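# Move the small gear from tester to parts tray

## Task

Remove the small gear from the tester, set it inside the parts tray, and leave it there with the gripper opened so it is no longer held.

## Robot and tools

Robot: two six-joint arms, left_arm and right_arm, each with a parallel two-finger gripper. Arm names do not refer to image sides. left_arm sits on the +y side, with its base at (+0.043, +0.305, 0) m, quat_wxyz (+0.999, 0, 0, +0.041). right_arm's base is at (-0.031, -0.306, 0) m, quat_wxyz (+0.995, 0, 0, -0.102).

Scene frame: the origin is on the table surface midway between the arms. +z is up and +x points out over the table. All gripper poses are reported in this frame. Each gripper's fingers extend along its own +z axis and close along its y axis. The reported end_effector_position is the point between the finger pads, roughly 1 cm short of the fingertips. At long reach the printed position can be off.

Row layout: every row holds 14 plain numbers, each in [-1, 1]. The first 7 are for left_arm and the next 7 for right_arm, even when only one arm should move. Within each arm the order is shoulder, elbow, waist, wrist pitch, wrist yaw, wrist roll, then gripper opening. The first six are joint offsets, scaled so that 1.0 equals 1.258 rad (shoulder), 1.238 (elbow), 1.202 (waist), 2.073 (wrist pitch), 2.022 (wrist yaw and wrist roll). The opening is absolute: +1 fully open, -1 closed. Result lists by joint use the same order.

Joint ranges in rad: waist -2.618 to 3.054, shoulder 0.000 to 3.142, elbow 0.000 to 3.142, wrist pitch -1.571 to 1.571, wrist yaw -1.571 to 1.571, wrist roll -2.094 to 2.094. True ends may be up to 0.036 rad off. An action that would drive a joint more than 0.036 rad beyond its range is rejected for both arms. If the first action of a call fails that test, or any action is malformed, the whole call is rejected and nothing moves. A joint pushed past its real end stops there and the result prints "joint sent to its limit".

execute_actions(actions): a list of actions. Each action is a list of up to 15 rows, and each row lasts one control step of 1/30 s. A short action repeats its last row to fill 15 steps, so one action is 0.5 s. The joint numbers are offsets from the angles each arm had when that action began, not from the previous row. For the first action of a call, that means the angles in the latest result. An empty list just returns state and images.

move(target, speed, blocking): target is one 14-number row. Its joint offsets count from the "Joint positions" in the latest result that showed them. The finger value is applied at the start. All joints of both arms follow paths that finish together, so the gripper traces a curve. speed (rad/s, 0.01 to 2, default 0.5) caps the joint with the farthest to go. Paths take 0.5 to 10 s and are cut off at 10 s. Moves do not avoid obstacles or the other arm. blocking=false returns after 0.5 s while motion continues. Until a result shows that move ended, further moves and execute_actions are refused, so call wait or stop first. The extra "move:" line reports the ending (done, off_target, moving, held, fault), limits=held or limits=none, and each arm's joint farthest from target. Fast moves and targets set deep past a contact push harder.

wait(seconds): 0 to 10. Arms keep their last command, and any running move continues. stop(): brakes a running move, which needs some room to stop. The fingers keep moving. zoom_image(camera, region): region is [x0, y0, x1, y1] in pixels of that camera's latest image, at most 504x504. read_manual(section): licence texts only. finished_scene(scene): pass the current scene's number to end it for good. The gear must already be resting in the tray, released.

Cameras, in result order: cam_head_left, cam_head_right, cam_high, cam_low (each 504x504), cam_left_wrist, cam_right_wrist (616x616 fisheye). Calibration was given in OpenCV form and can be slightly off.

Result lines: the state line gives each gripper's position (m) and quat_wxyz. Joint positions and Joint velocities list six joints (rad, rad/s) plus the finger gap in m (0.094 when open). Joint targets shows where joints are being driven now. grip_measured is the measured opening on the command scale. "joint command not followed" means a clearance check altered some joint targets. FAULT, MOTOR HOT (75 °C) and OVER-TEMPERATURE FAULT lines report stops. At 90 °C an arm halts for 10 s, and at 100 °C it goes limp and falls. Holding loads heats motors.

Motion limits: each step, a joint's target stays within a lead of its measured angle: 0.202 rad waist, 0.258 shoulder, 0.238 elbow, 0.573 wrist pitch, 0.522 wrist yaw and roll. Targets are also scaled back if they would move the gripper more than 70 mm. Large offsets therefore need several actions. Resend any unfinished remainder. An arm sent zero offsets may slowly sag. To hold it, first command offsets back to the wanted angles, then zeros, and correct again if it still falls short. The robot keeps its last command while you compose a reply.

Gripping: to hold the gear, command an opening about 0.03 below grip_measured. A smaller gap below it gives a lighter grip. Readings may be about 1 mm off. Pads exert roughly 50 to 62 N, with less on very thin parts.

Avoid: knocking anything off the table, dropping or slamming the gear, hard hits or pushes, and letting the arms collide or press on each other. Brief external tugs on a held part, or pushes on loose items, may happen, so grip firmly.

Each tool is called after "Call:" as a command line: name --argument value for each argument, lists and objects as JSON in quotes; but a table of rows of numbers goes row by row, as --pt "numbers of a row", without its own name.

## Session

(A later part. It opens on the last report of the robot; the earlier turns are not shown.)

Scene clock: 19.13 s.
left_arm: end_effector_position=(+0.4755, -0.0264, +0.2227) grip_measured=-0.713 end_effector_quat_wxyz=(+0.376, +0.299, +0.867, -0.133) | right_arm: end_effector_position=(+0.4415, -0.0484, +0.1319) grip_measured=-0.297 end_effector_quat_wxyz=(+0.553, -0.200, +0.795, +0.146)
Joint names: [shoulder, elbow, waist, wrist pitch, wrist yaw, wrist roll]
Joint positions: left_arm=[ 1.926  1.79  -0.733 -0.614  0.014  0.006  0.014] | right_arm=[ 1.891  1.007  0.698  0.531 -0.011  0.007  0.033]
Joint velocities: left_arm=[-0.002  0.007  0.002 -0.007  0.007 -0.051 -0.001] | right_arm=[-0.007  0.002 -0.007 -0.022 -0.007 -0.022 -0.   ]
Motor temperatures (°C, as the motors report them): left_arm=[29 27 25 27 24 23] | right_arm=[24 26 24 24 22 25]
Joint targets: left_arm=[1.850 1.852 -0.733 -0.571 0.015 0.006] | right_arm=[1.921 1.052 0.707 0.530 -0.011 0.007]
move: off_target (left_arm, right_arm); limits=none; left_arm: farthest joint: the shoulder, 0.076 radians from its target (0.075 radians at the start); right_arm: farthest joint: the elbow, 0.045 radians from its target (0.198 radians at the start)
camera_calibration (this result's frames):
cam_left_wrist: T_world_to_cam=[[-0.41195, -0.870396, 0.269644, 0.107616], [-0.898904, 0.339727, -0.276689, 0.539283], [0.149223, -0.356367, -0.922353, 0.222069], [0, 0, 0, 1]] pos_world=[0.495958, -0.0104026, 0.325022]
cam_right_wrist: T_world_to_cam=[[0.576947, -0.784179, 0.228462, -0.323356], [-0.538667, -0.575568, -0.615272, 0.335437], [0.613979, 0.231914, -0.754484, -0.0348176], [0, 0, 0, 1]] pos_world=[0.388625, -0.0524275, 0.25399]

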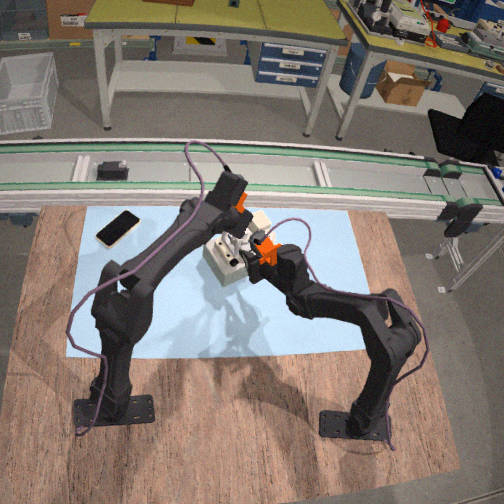

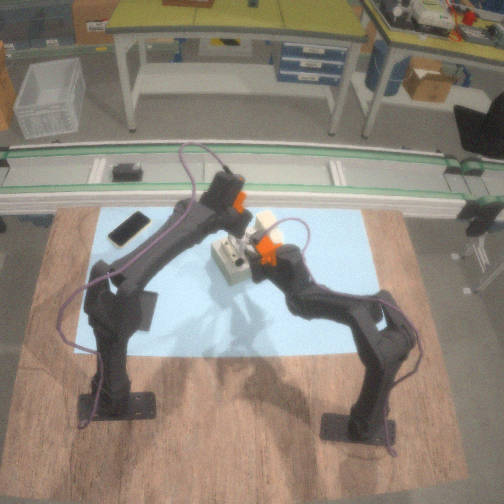

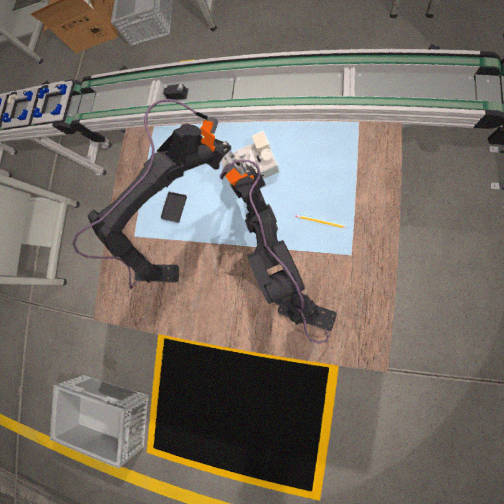

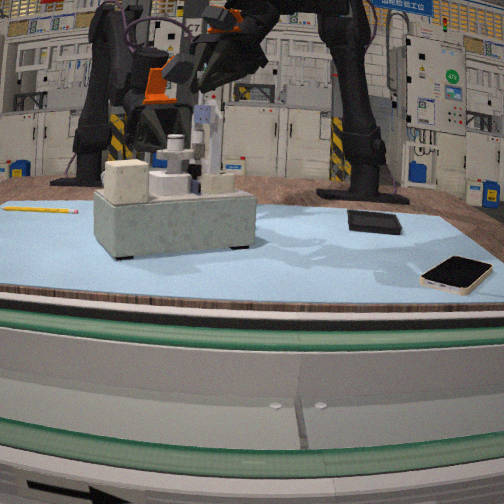

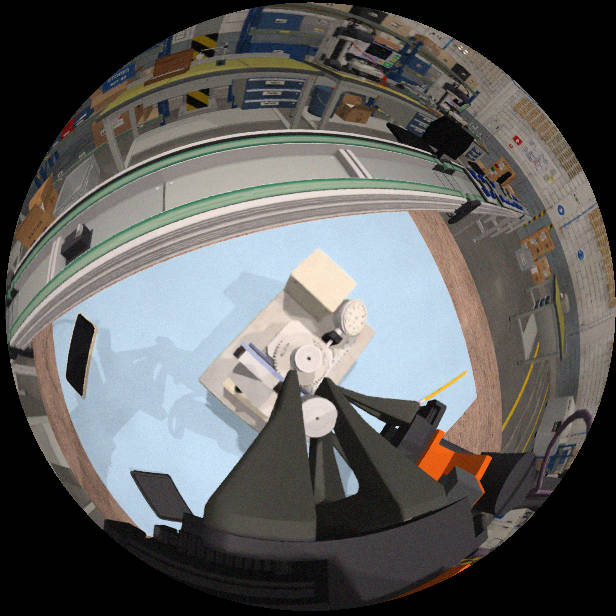

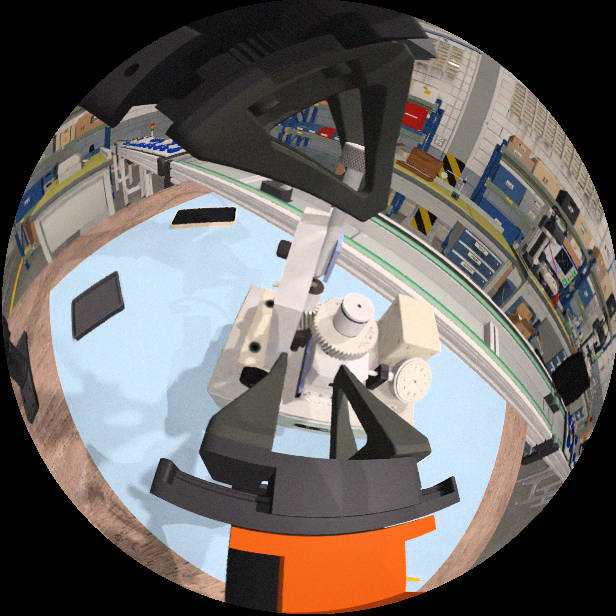

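Call:
move --target '[-0.06,0.05,0,0.02,0,0,-0.78,0,0.085,-0.131,-0.008,-0.217,0,-0.45]' --speed 0.25

Call:
zoom_image --camera "cam_right_wrist" --region '[210, 180, 430, 400]'

Scene clock: 22.00 s.
left_arm: end_effector_position=(+0.4754, -0.0263, +0.2205) grip_measured=-0.713 end_effector_quat_wxyz=(+0.373, +0.299, +0.868, -0.132) | right_arm: end_effector_position=(+0.4500, -0.0520, +0.1687) grip_measured=-0.447 end_effector_quat_wxyz=(+0.546, -0.259, +0.749, +0.273)
Joint names: [shoulder, elbow, waist, wrist pitch, wrist yaw, wrist roll]
Joint positions: left_arm=[ 1.929  1.79  -0.733 -0.617  0.014  0.006  0.014] | right_arm=[ 1.891  1.085  0.549  0.521 -0.436  0.007  0.026]
Joint velocities: left_arm=[-0.017  0.002 -0.002 -0.066  0.007  0.022 -0.001] | right_arm=[ 0.002  0.002 -0.007 -0.11   0.007 -0.007  0.   ]
Motor temperatures (°C, as the motors report them): left_arm=[30 27 25 28 24 23] | right_arm=[25 26 24 25 22 25]
Joint targets: left_arm=[1.851 1.852 -0.733 -0.573 0.014 0.006] | right_arm=[1.891 1.112 0.540 0.515 -0.450 0.007]
move: off_target (left_arm, right_arm); limits=none; left_arm: farthest joint: the shoulder, 0.079 radians from its target (0.076 radians at the start); right_arm: farthest joint: the elbow, 0.027 radians from its target (0.105 radians at the start)
camera_calibration (this result's frames):
cam_left_wrist: T_world_to_cam=[[-0.410726, -0.871329, 0.268495, 0.107876], [-0.900152, 0.340677, -0.271415, 0.538014], [0.145022, -0.353164, -0.924253, 0.222603], [0, 0, 0, 1]] pos_world=[0.496319, -0.010678, 0.322802]
cam_right_wrist: T_world_to_cam=[[0.758886, -0.638778, 0.126708, -0.396587], [-0.383561, -0.595671, -0.705731, 0.305007], [0.526282, 0.486969, -0.697057, 0.0315616], [0, 0, 0, 1]] pos_world=[0.401343, -0.0870167, 0.287504]

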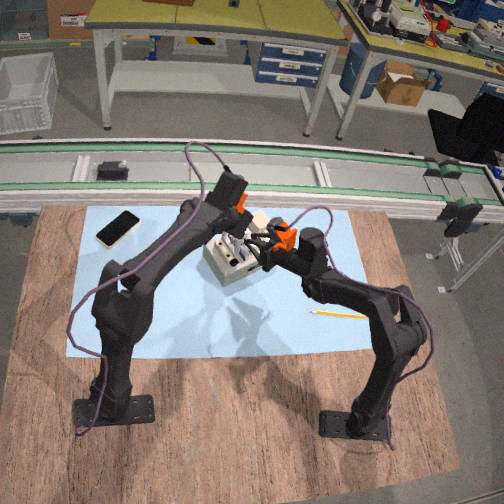

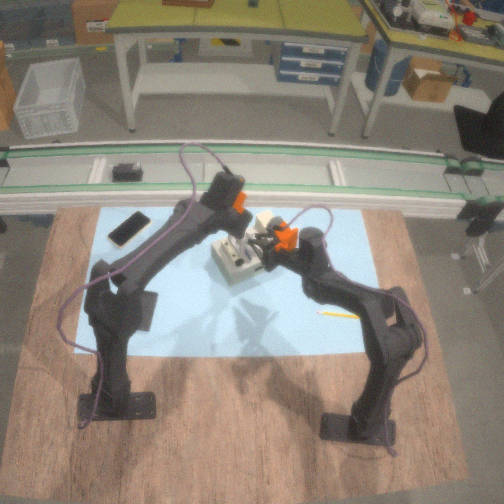

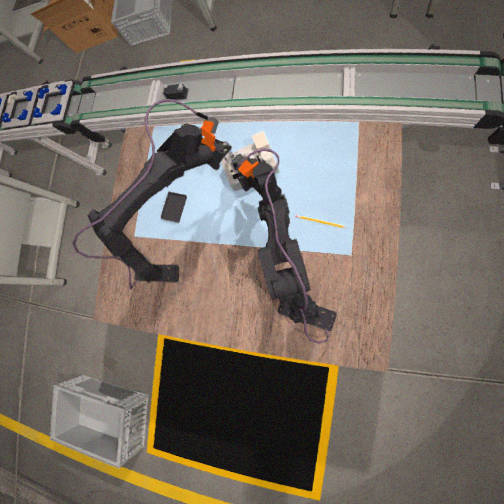

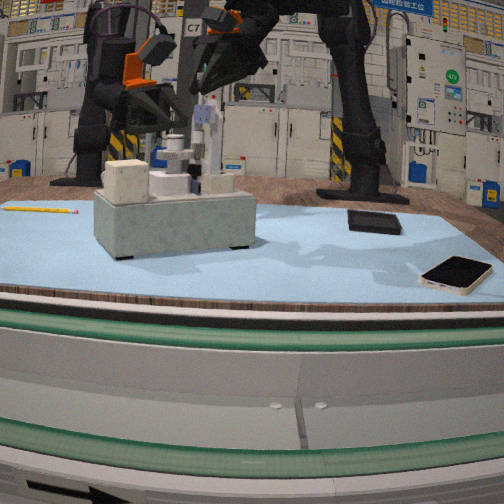

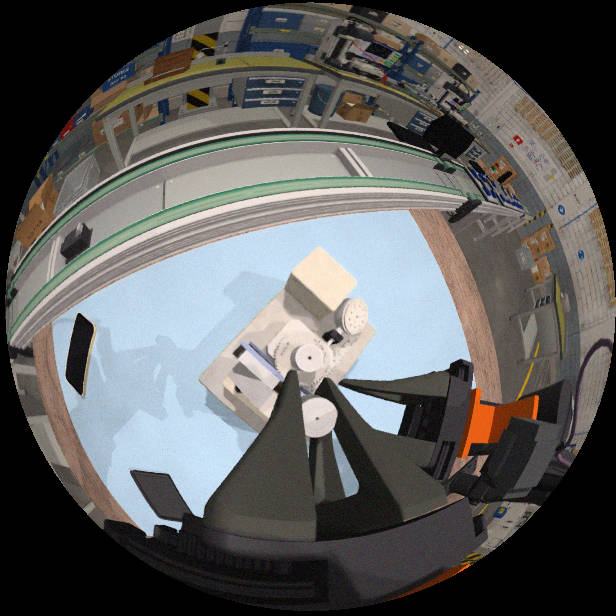

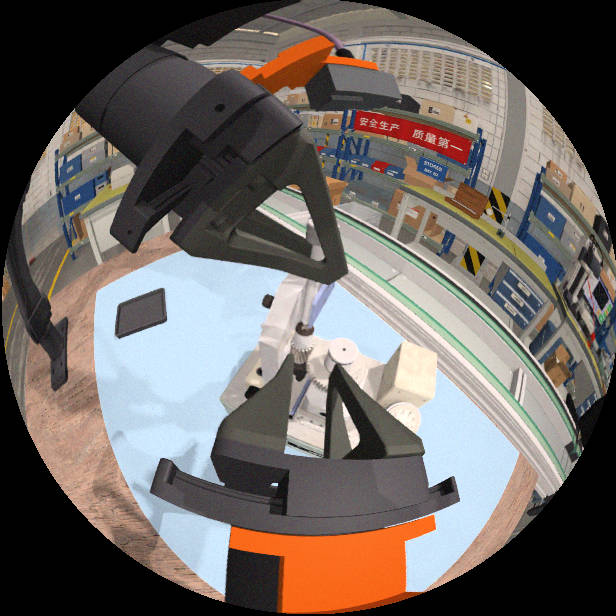

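Region (210, 180, 430, 400) of cam_right_wrist's 616x616 image, scaled by 2.291, with more detail than that image has.

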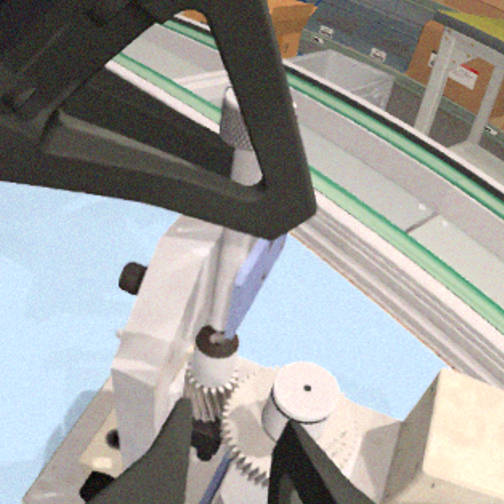

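Call:
move --target '[-0.06,0.05,0,0.02,0,0,-0.78,0.108,0.125,0.026,0,-0.007,0,-0.45]' --speed 0.08

Call:
zoom_image --camera "cam_right_wrist" --region '[210, 220, 430, 440]'

Call:
zoom_image --camera "cam_low" --region '[120, 60, 280, 210]'

Scene clock: 24.40 s.
left_arm: end_effector_position=(+0.4751, -0.0262, +0.2190) grip_measured=-0.713 end_effector_quat_wxyz=(+0.372, +0.299, +0.869, -0.132) | right_arm: end_effector_position=(+0.4707, -0.0323, +0.1554) grip_measured=-0.449 end_effector_quat_wxyz=(+0.537, -0.270, +0.747, +0.284)
Joint names: [shoulder, elbow, waist, wrist pitch, wrist yaw, wrist roll]
Joint positions: left_arm=[ 1.93   1.787 -0.733 -0.616  0.015  0.006  0.014] | right_arm=[ 2.011  1.207  0.564  0.509 -0.457  0.007  0.026]
Joint velocities: left_arm=[-0.007 -0.032 -0.002 -0.037  0.007 -0.007 -0.001] | right_arm=[ 0.007  0.002 -0.012 -0.022 -0.007 -0.037 -0.001]
Motor temperatures (°C, as the motors report them): left_arm=[31 28 25 28 24 23] | right_arm=[25 27 24 25 22 25]
Joint targets: left_arm=[1.854 1.852 -0.733 -0.575 0.015 0.006] | right_arm=[2.027 1.240 0.580 0.521 -0.450 0.007]
move: off_target (left_arm, right_arm); limits=none; left_arm: farthest joint: the shoulder, 0.077 radians from its target (0.076 radians at the start); right_arm: farthest joint: the elbow, 0.033 radians from its target (0.155 radians at the start)
camera_calibration (this result's frames):
cam_left_wrist: T_world_to_cam=[[-0.410274, -0.871656, 0.268126, 0.108118], [-0.900755, 0.34137, -0.268527, 0.537036], [0.142532, -0.351686, -0.925204, 0.222731], [0, 0, 0, 1]] pos_world=[0.496349, -0.010755, 0.321291]
cam_right_wrist: T_world_to_cam=[[0.78196, -0.612372, 0.116357, -0.406455], [-0.371014, -0.607255, -0.70256, 0.308592], [0.500887, 0.506203, -0.702048, 0.0151337], [0, 0, 0, 1]] pos_world=[0.424743, -0.0691684, 0.274723]

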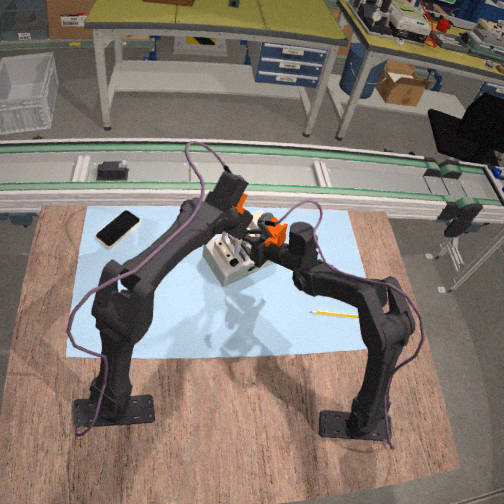

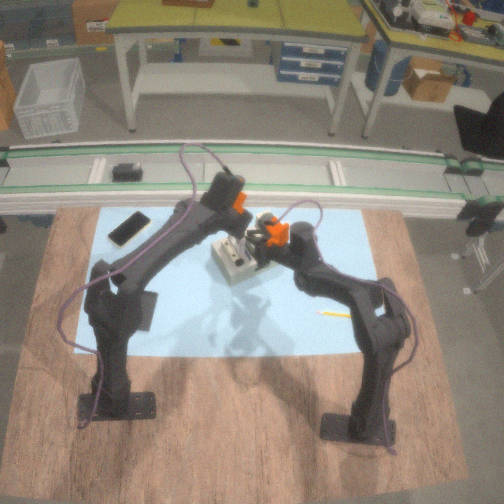

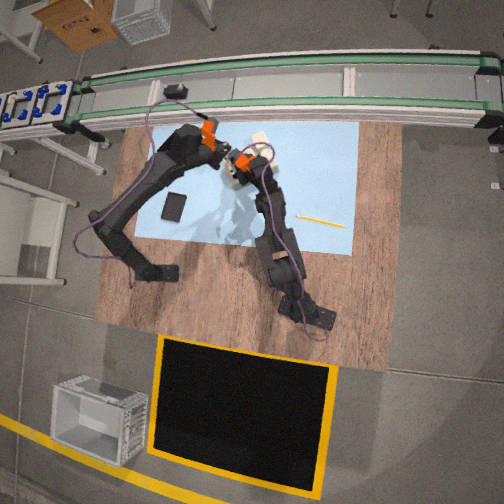

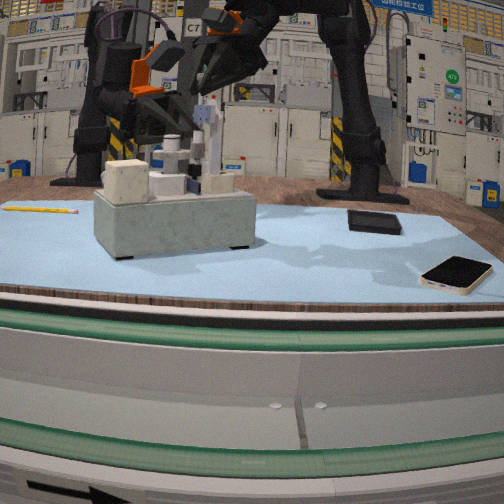

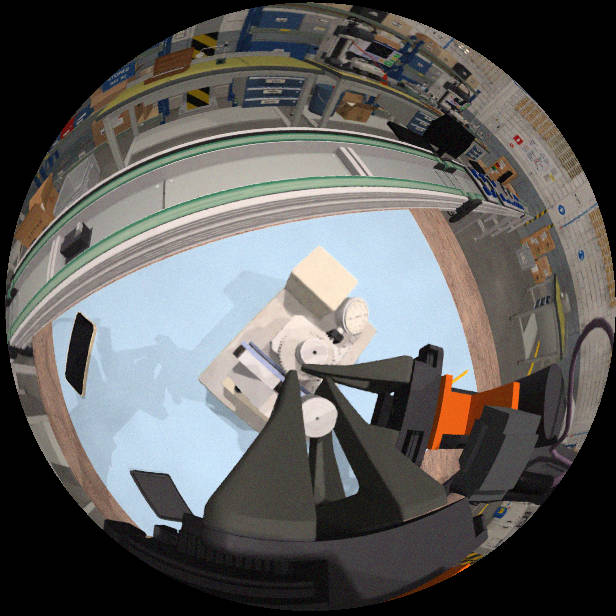

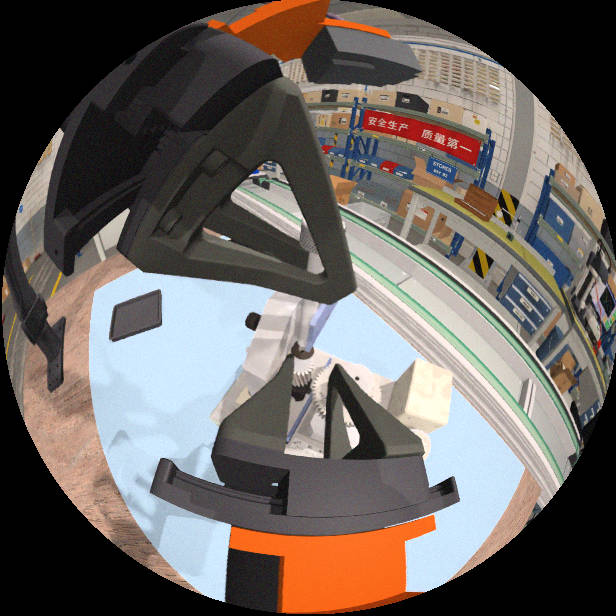

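Region (210, 220, 430, 440) of cam_right_wrist's 616x616 image, scaled by 2.291, with more detail than that image has.

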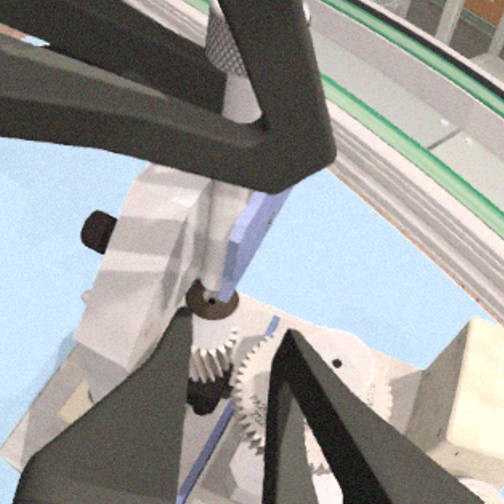

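Region (120, 60, 280, 210) of cam_low's 504x504 image, scaled by 3.150, with more detail than that image has; it fills the top 472 rows of this view, and the rest is white.

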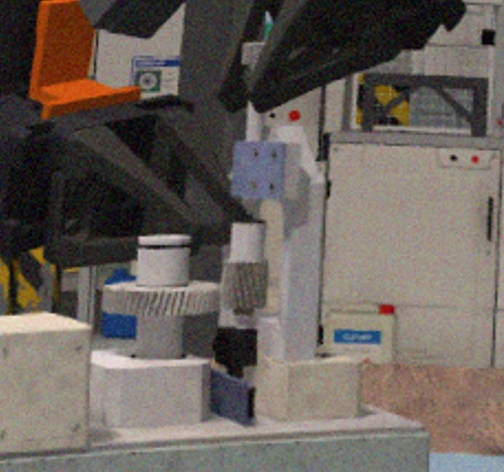

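Call:
move --target '[-0.06,0.05,0,0.02,0,0,-0.78,0,0,0.028,0,0,0,-0.45]' --speed 0.05

Call:
move --target '[-0.06,0.05,0,0.02,0,0,-0.78,0.04,0.035,0.01,0,0,0,-0.45]' --speed 0.05

Call:
zoom_image --camera "cam_right_wrist" --region '[210, 220, 430, 440]'

Call:
zoom_image --camera "cam_low" --region '[120, 60, 280, 210]'

Scene clock: 26.43 s.
left_arm: end_effector_position=(+0.4753, -0.0261, +0.2190) grip_measured=-0.713 end_effector_quat_wxyz=(+0.373, +0.299, +0.869, -0.131) | right_arm: end_effector_position=(+0.4703, -0.0317, +0.1554) grip_measured=-0.450 end_effector_quat_wxyz=(+0.537, -0.271, +0.747, +0.285)
Joint names: [shoulder, elbow, waist, wrist pitch, wrist yaw, wrist roll]
Joint positions: left_arm=[ 1.93   1.786 -0.733 -0.615  0.014  0.006  0.014] | right_arm=[ 2.011  1.207  0.564  0.509 -0.458  0.006  0.026]
Joint velocities: left_arm=[-0.022  0.002  0.002 -0.022 -0.037 -0.007 -0.001] | right_arm=[-0.002  0.017  0.002  0.007 -0.037  0.066 -0.001]
Motor temperatures (°C, as the motors report them): left_arm=[32 28 25 28 24 23] | right_arm=[26 27 24 25 22 25]
Joint targets: left_arm=[1.855 1.849 -0.733 -0.575 0.015 0.006] | right_arm=[2.011 1.207 0.597 0.509 -0.457 0.007]
move: off_target (left_arm, right_arm); limits=none; left_arm: farthest joint: the shoulder, 0.075 radians from its target (0.076 radians at the start); right_arm: farthest joint: the waist, 0.033 radians from its target (0.034 radians at the start)
camera_calibration (this result's frames):
cam_left_wrist: T_world_to_cam=[[-0.410039, -0.871871, 0.267786, 0.108197], [-0.900695, 0.340859, -0.269375, 0.537264], [0.143583, -0.351648, -0.925055, 0.22219], [0, 0, 0, 1]] pos_world=[0.496373, -0.0106647, 0.32129]
cam_right_wrist: T_world_to_cam=[[0.783209, -0.610726, 0.116606, -0.406412], [-0.369714, -0.608239, -0.702394, 0.308056], [0.499894, 0.50701, -0.702172, 0.0155333], [0, 0, 0, 1]] pos_world=[0.424433, -0.0687103, 0.274674]

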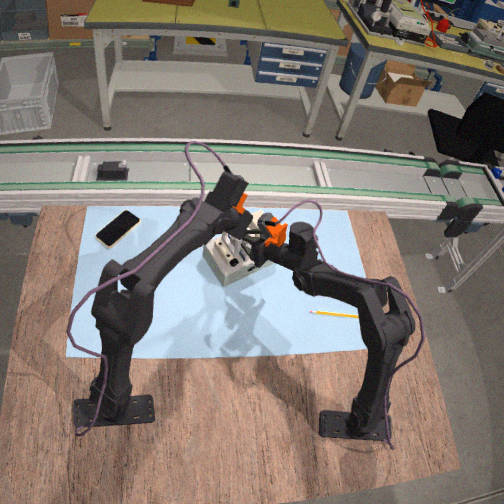

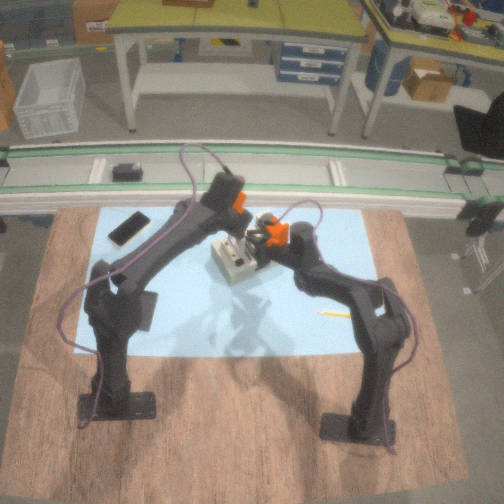

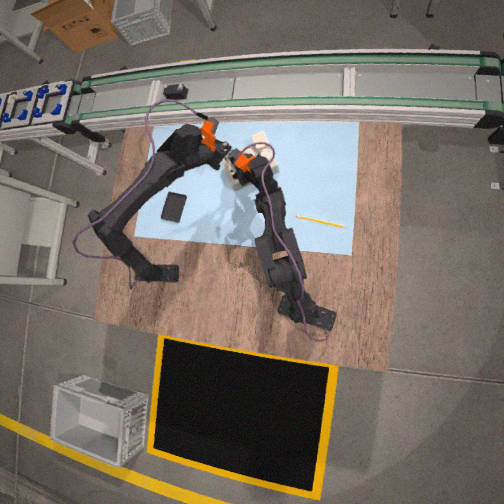

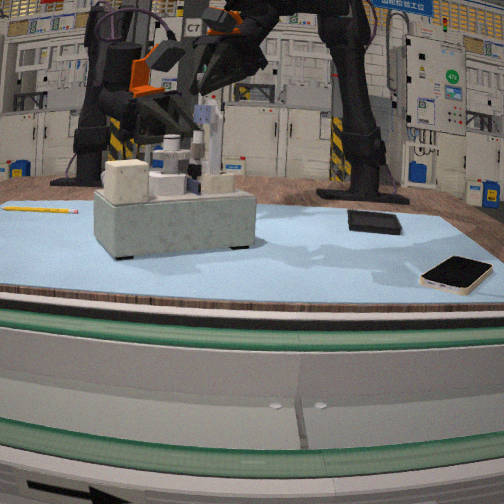

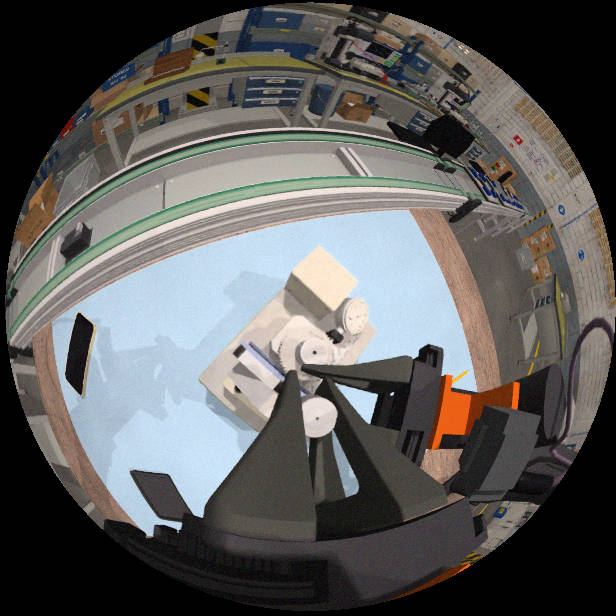

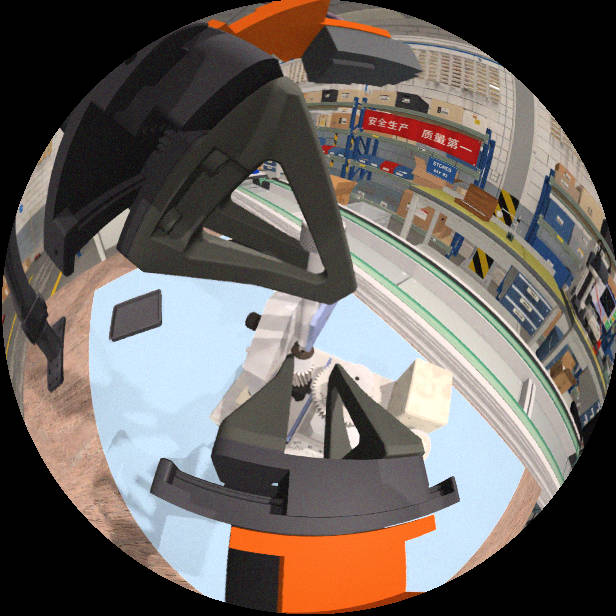

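Scene clock: 28.17 s.
left_arm: end_effector_position=(+0.4753, -0.0261, +0.2188) grip_measured=-0.713 end_effector_quat_wxyz=(+0.373, +0.299, +0.868, -0.131) | right_arm: end_effector_position=(+0.4741, -0.0295, +0.1544) grip_measured=-0.450 end_effector_quat_wxyz=(+0.540, -0.274, +0.742, +0.287)
Joint names: [shoulder, elbow, waist, wrist pitch, wrist yaw, wrist roll]
Joint positions: left_arm=[ 1.929  1.784 -0.733 -0.613  0.014  0.006  0.014] | right_arm=[ 2.031  1.222  0.564  0.523 -0.466  0.004  0.026]
Joint velocities: left_arm=[ 0.002 -0.002  0.002 -0.037 -0.007 -0.007  0.001] | right_arm=[ 0.017  0.007 -0.002 -0.037  0.022 -0.007 -0.001]
Motor temperatures (°C, as the motors report them): left_arm=[32 28 25 28 24 23] | right_arm=[26 27 24 26 22 25]
Joint targets: left_arm=[1.854 1.847 -0.733 -0.573 0.014 0.006] | right_arm=[2.061 1.250 0.576 0.509 -0.458 0.006]
move: off_target (left_arm, right_arm); limits=none; left_arm: farthest joint: the shoulder, 0.075 radians from its target (0.075 radians at the start); right_arm: farthest joint: the shoulder, 0.030 radians from its target (0.050 radians at the start)
camera_calibration (this result's frames):
cam_left_wrist: T_world_to_cam=[[-0.41012, -0.871809, 0.267863, 0.10827], [-0.900614, 0.340797, -0.269727, 0.537249], [0.143864, -0.351862, -0.924931, 0.221855], [0, 0, 0, 1]] pos_world=[0.496341, -0.0106401, 0.32111]
cam_right_wrist: T_world_to_cam=[[0.78636, -0.605506, 0.12248, -0.410126], [-0.357954, -0.608183, -0.708507, 0.30553], [0.503495, 0.5133, -0.694994, 0.00921579], [0, 0, 0, 1]] pos_world=[0.427232, -0.0672458, 0.273107]

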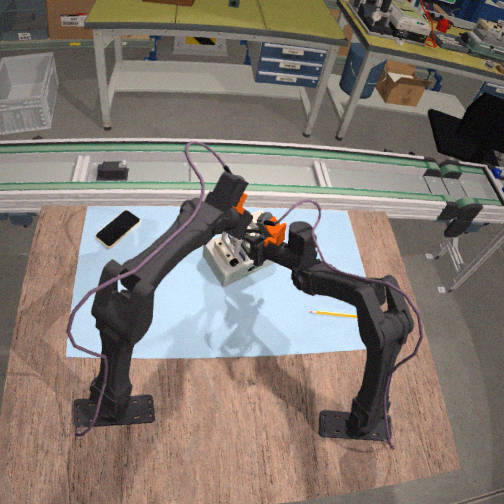

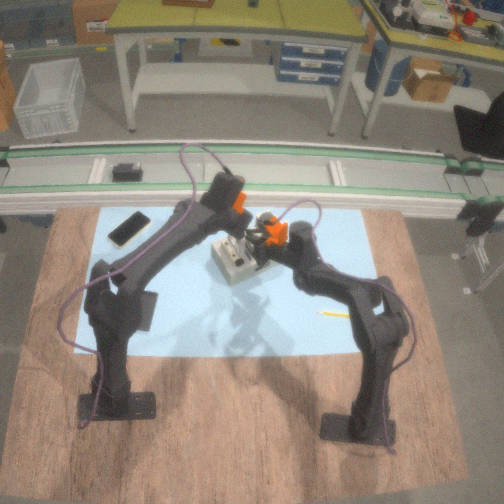

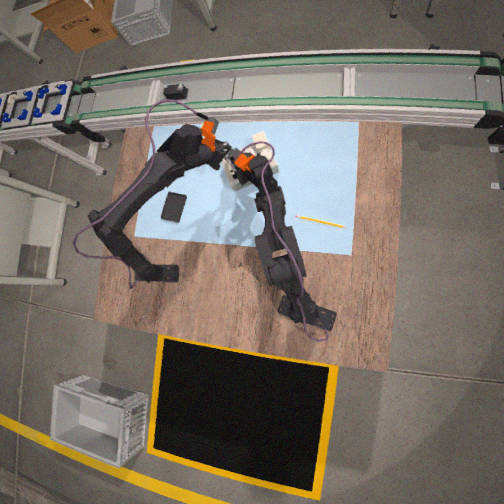

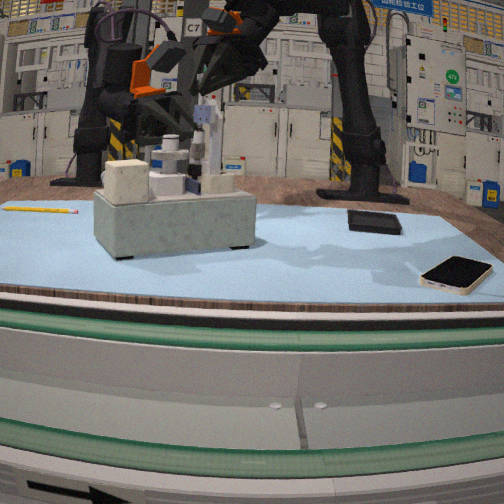

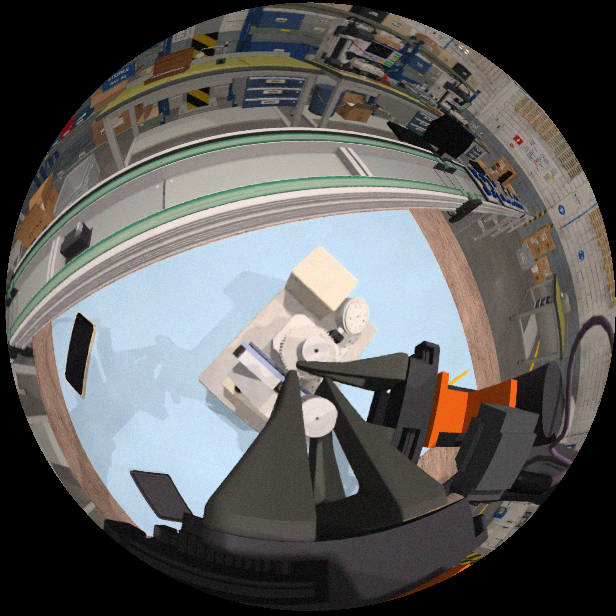

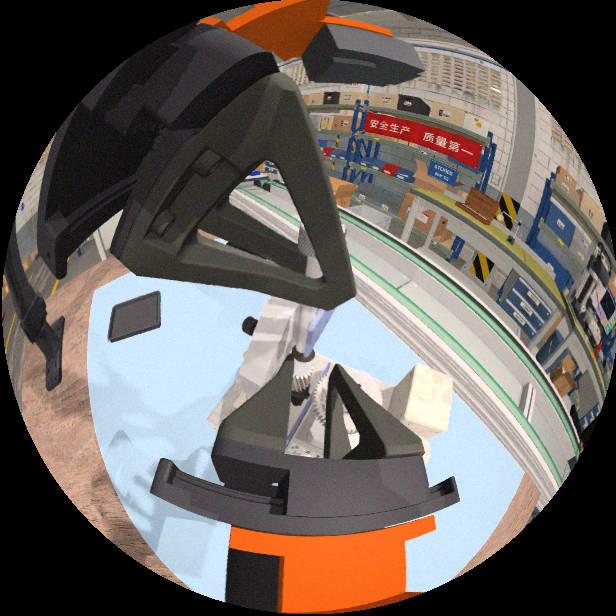

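Region (210, 220, 430, 440) of cam_right_wrist's 616x616 image, scaled by 2.291, with more detail than that image has.

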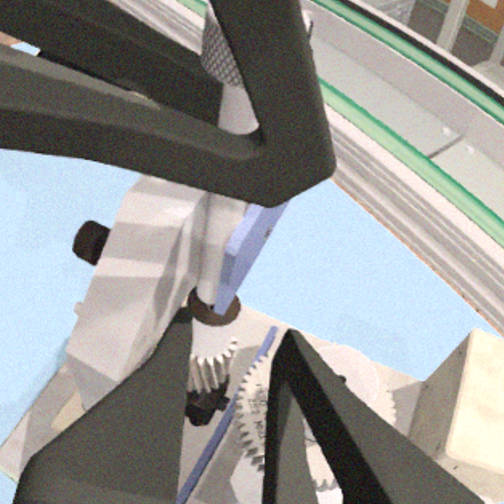

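Region (120, 60, 280, 210) of cam_low's 504x504 image, scaled by 3.150, with more detail than that image has; it fills the top 472 rows of this view, and the rest is white.

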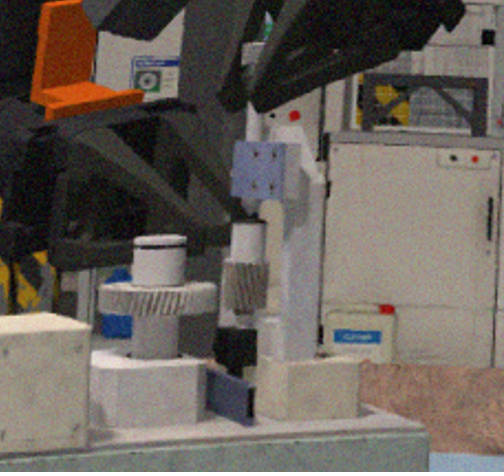

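Call:
move --target '[-0.06,0.05,0,0.02,0,0,-0.78,-0.015,-0.015,0.01,0,-0.04,0,-0.4]' --speed 0.08

Call:
zoom_image --camera "cam_right_wrist" --region '[210, 220, 430, 440]'

Scene clock: 29.67 s.
left_arm: end_effector_position=(+0.4752, -0.0261, +0.2185) grip_measured=-0.713 end_effector_quat_wxyz=(+0.373, +0.299, +0.869, -0.131) | right_arm: end_effector_position=(+0.4731, -0.0295, +0.1548) grip_measured=-0.415 end_effector_quat_wxyz=(+0.541, -0.276, +0.739, +0.290)
Joint names: [shoulder, elbow, waist, wrist pitch, wrist yaw, wrist roll]
Joint positions: left_arm=[ 1.929  1.783 -0.733 -0.613  0.014  0.006  0.014] | right_arm=[ 2.031  1.217  0.561  0.534 -0.476  0.004  0.027]
Joint velocities: left_arm=[-0.017 -0.007 -0.007  0.022  0.022  0.022  0.   ] | right_arm=[ 0.012  0.002 -0.012 -0.066  0.022  0.066 -0.   ]
Motor temperatures (°C, as the motors report them): left_arm=[33 28 25 28 24 23] | right_arm=[26 27 24 26 22 25]
Joint targets: left_arm=[1.854 1.846 -0.733 -0.572 0.014 0.006] | right_arm=[2.013 1.203 0.576 0.523 -0.547 0.004]
move: off_target (left_arm, right_arm); limits=none; left_arm: farthest joint: the shoulder, 0.076 radians from its target (0.076 radians at the start); right_arm: farthest joint: the wrist yaw, 0.070 radians from its target (0.081 radians at the start)
camera_calibration (this result's frames):
cam_left_wrist: T_world_to_cam=[[-0.410039, -0.871871, 0.267786, 0.108326], [-0.900695, 0.340859, -0.269375, 0.537099], [0.143583, -0.351648, -0.925055, 0.221796], [0, 0, 0, 1]] pos_world=[0.496334, -0.0106352, 0.320846]
cam_right_wrist: T_world_to_cam=[[0.790676, -0.599796, 0.122789, -0.411249], [-0.350298, -0.607689, -0.712745, 0.302476], [0.502119, 0.520538, -0.690592, 0.0101679], [0, 0, 0, 1]] pos_world=[0.426016, -0.0681464, 0.273107]

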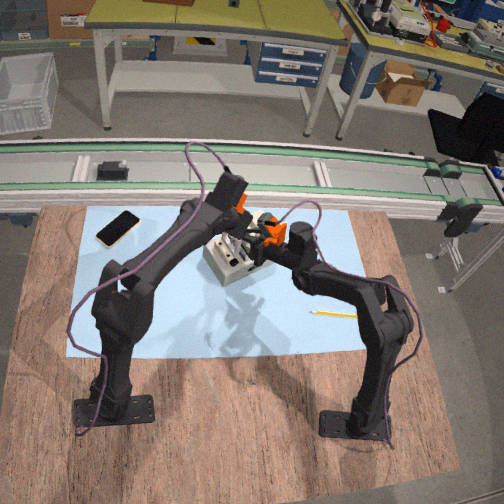

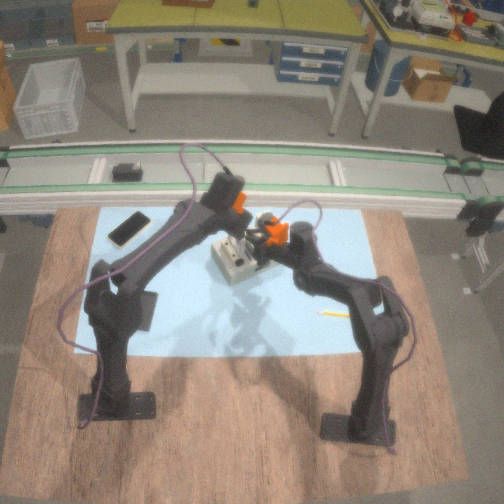

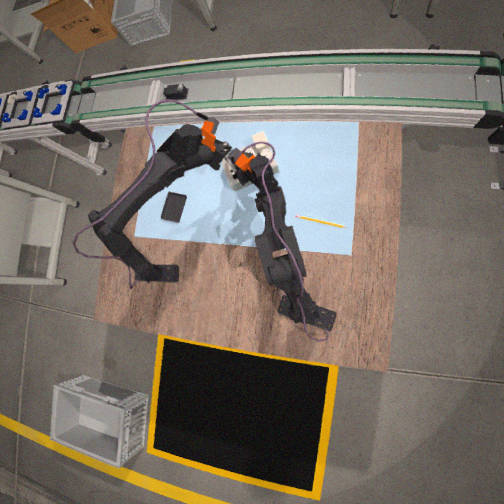

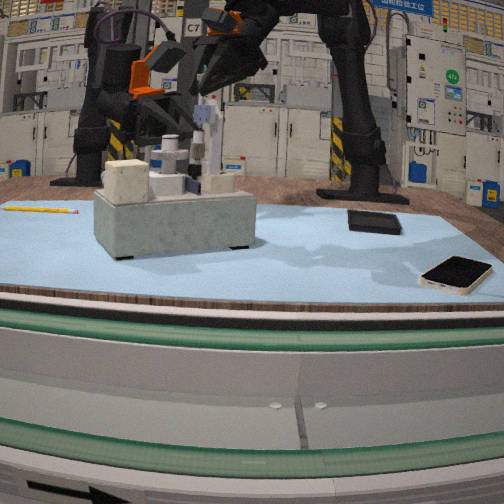

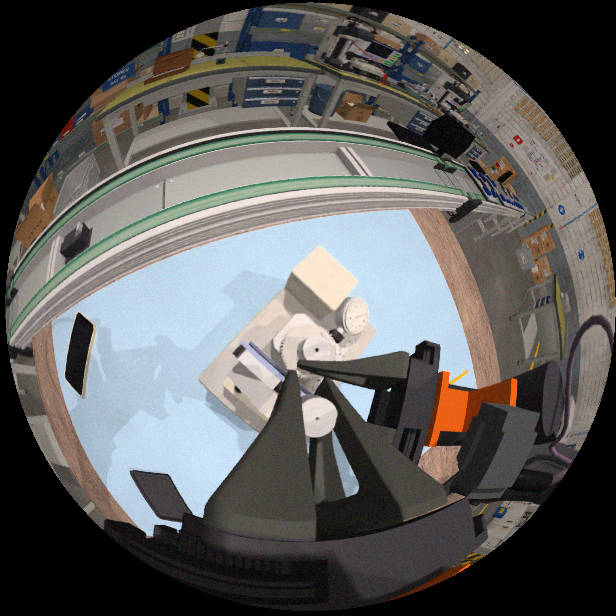

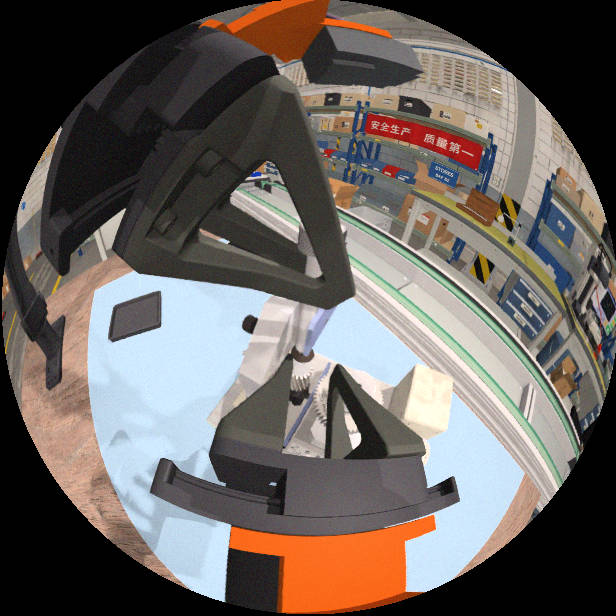

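Region (210, 220, 430, 440) of cam_right_wrist's 616x616 image, scaled by 2.291, with more detail than that image has.

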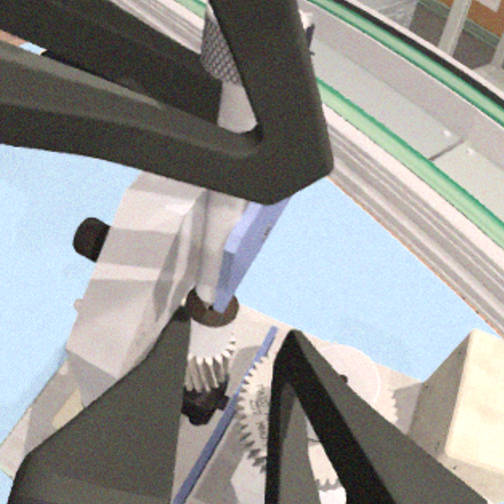

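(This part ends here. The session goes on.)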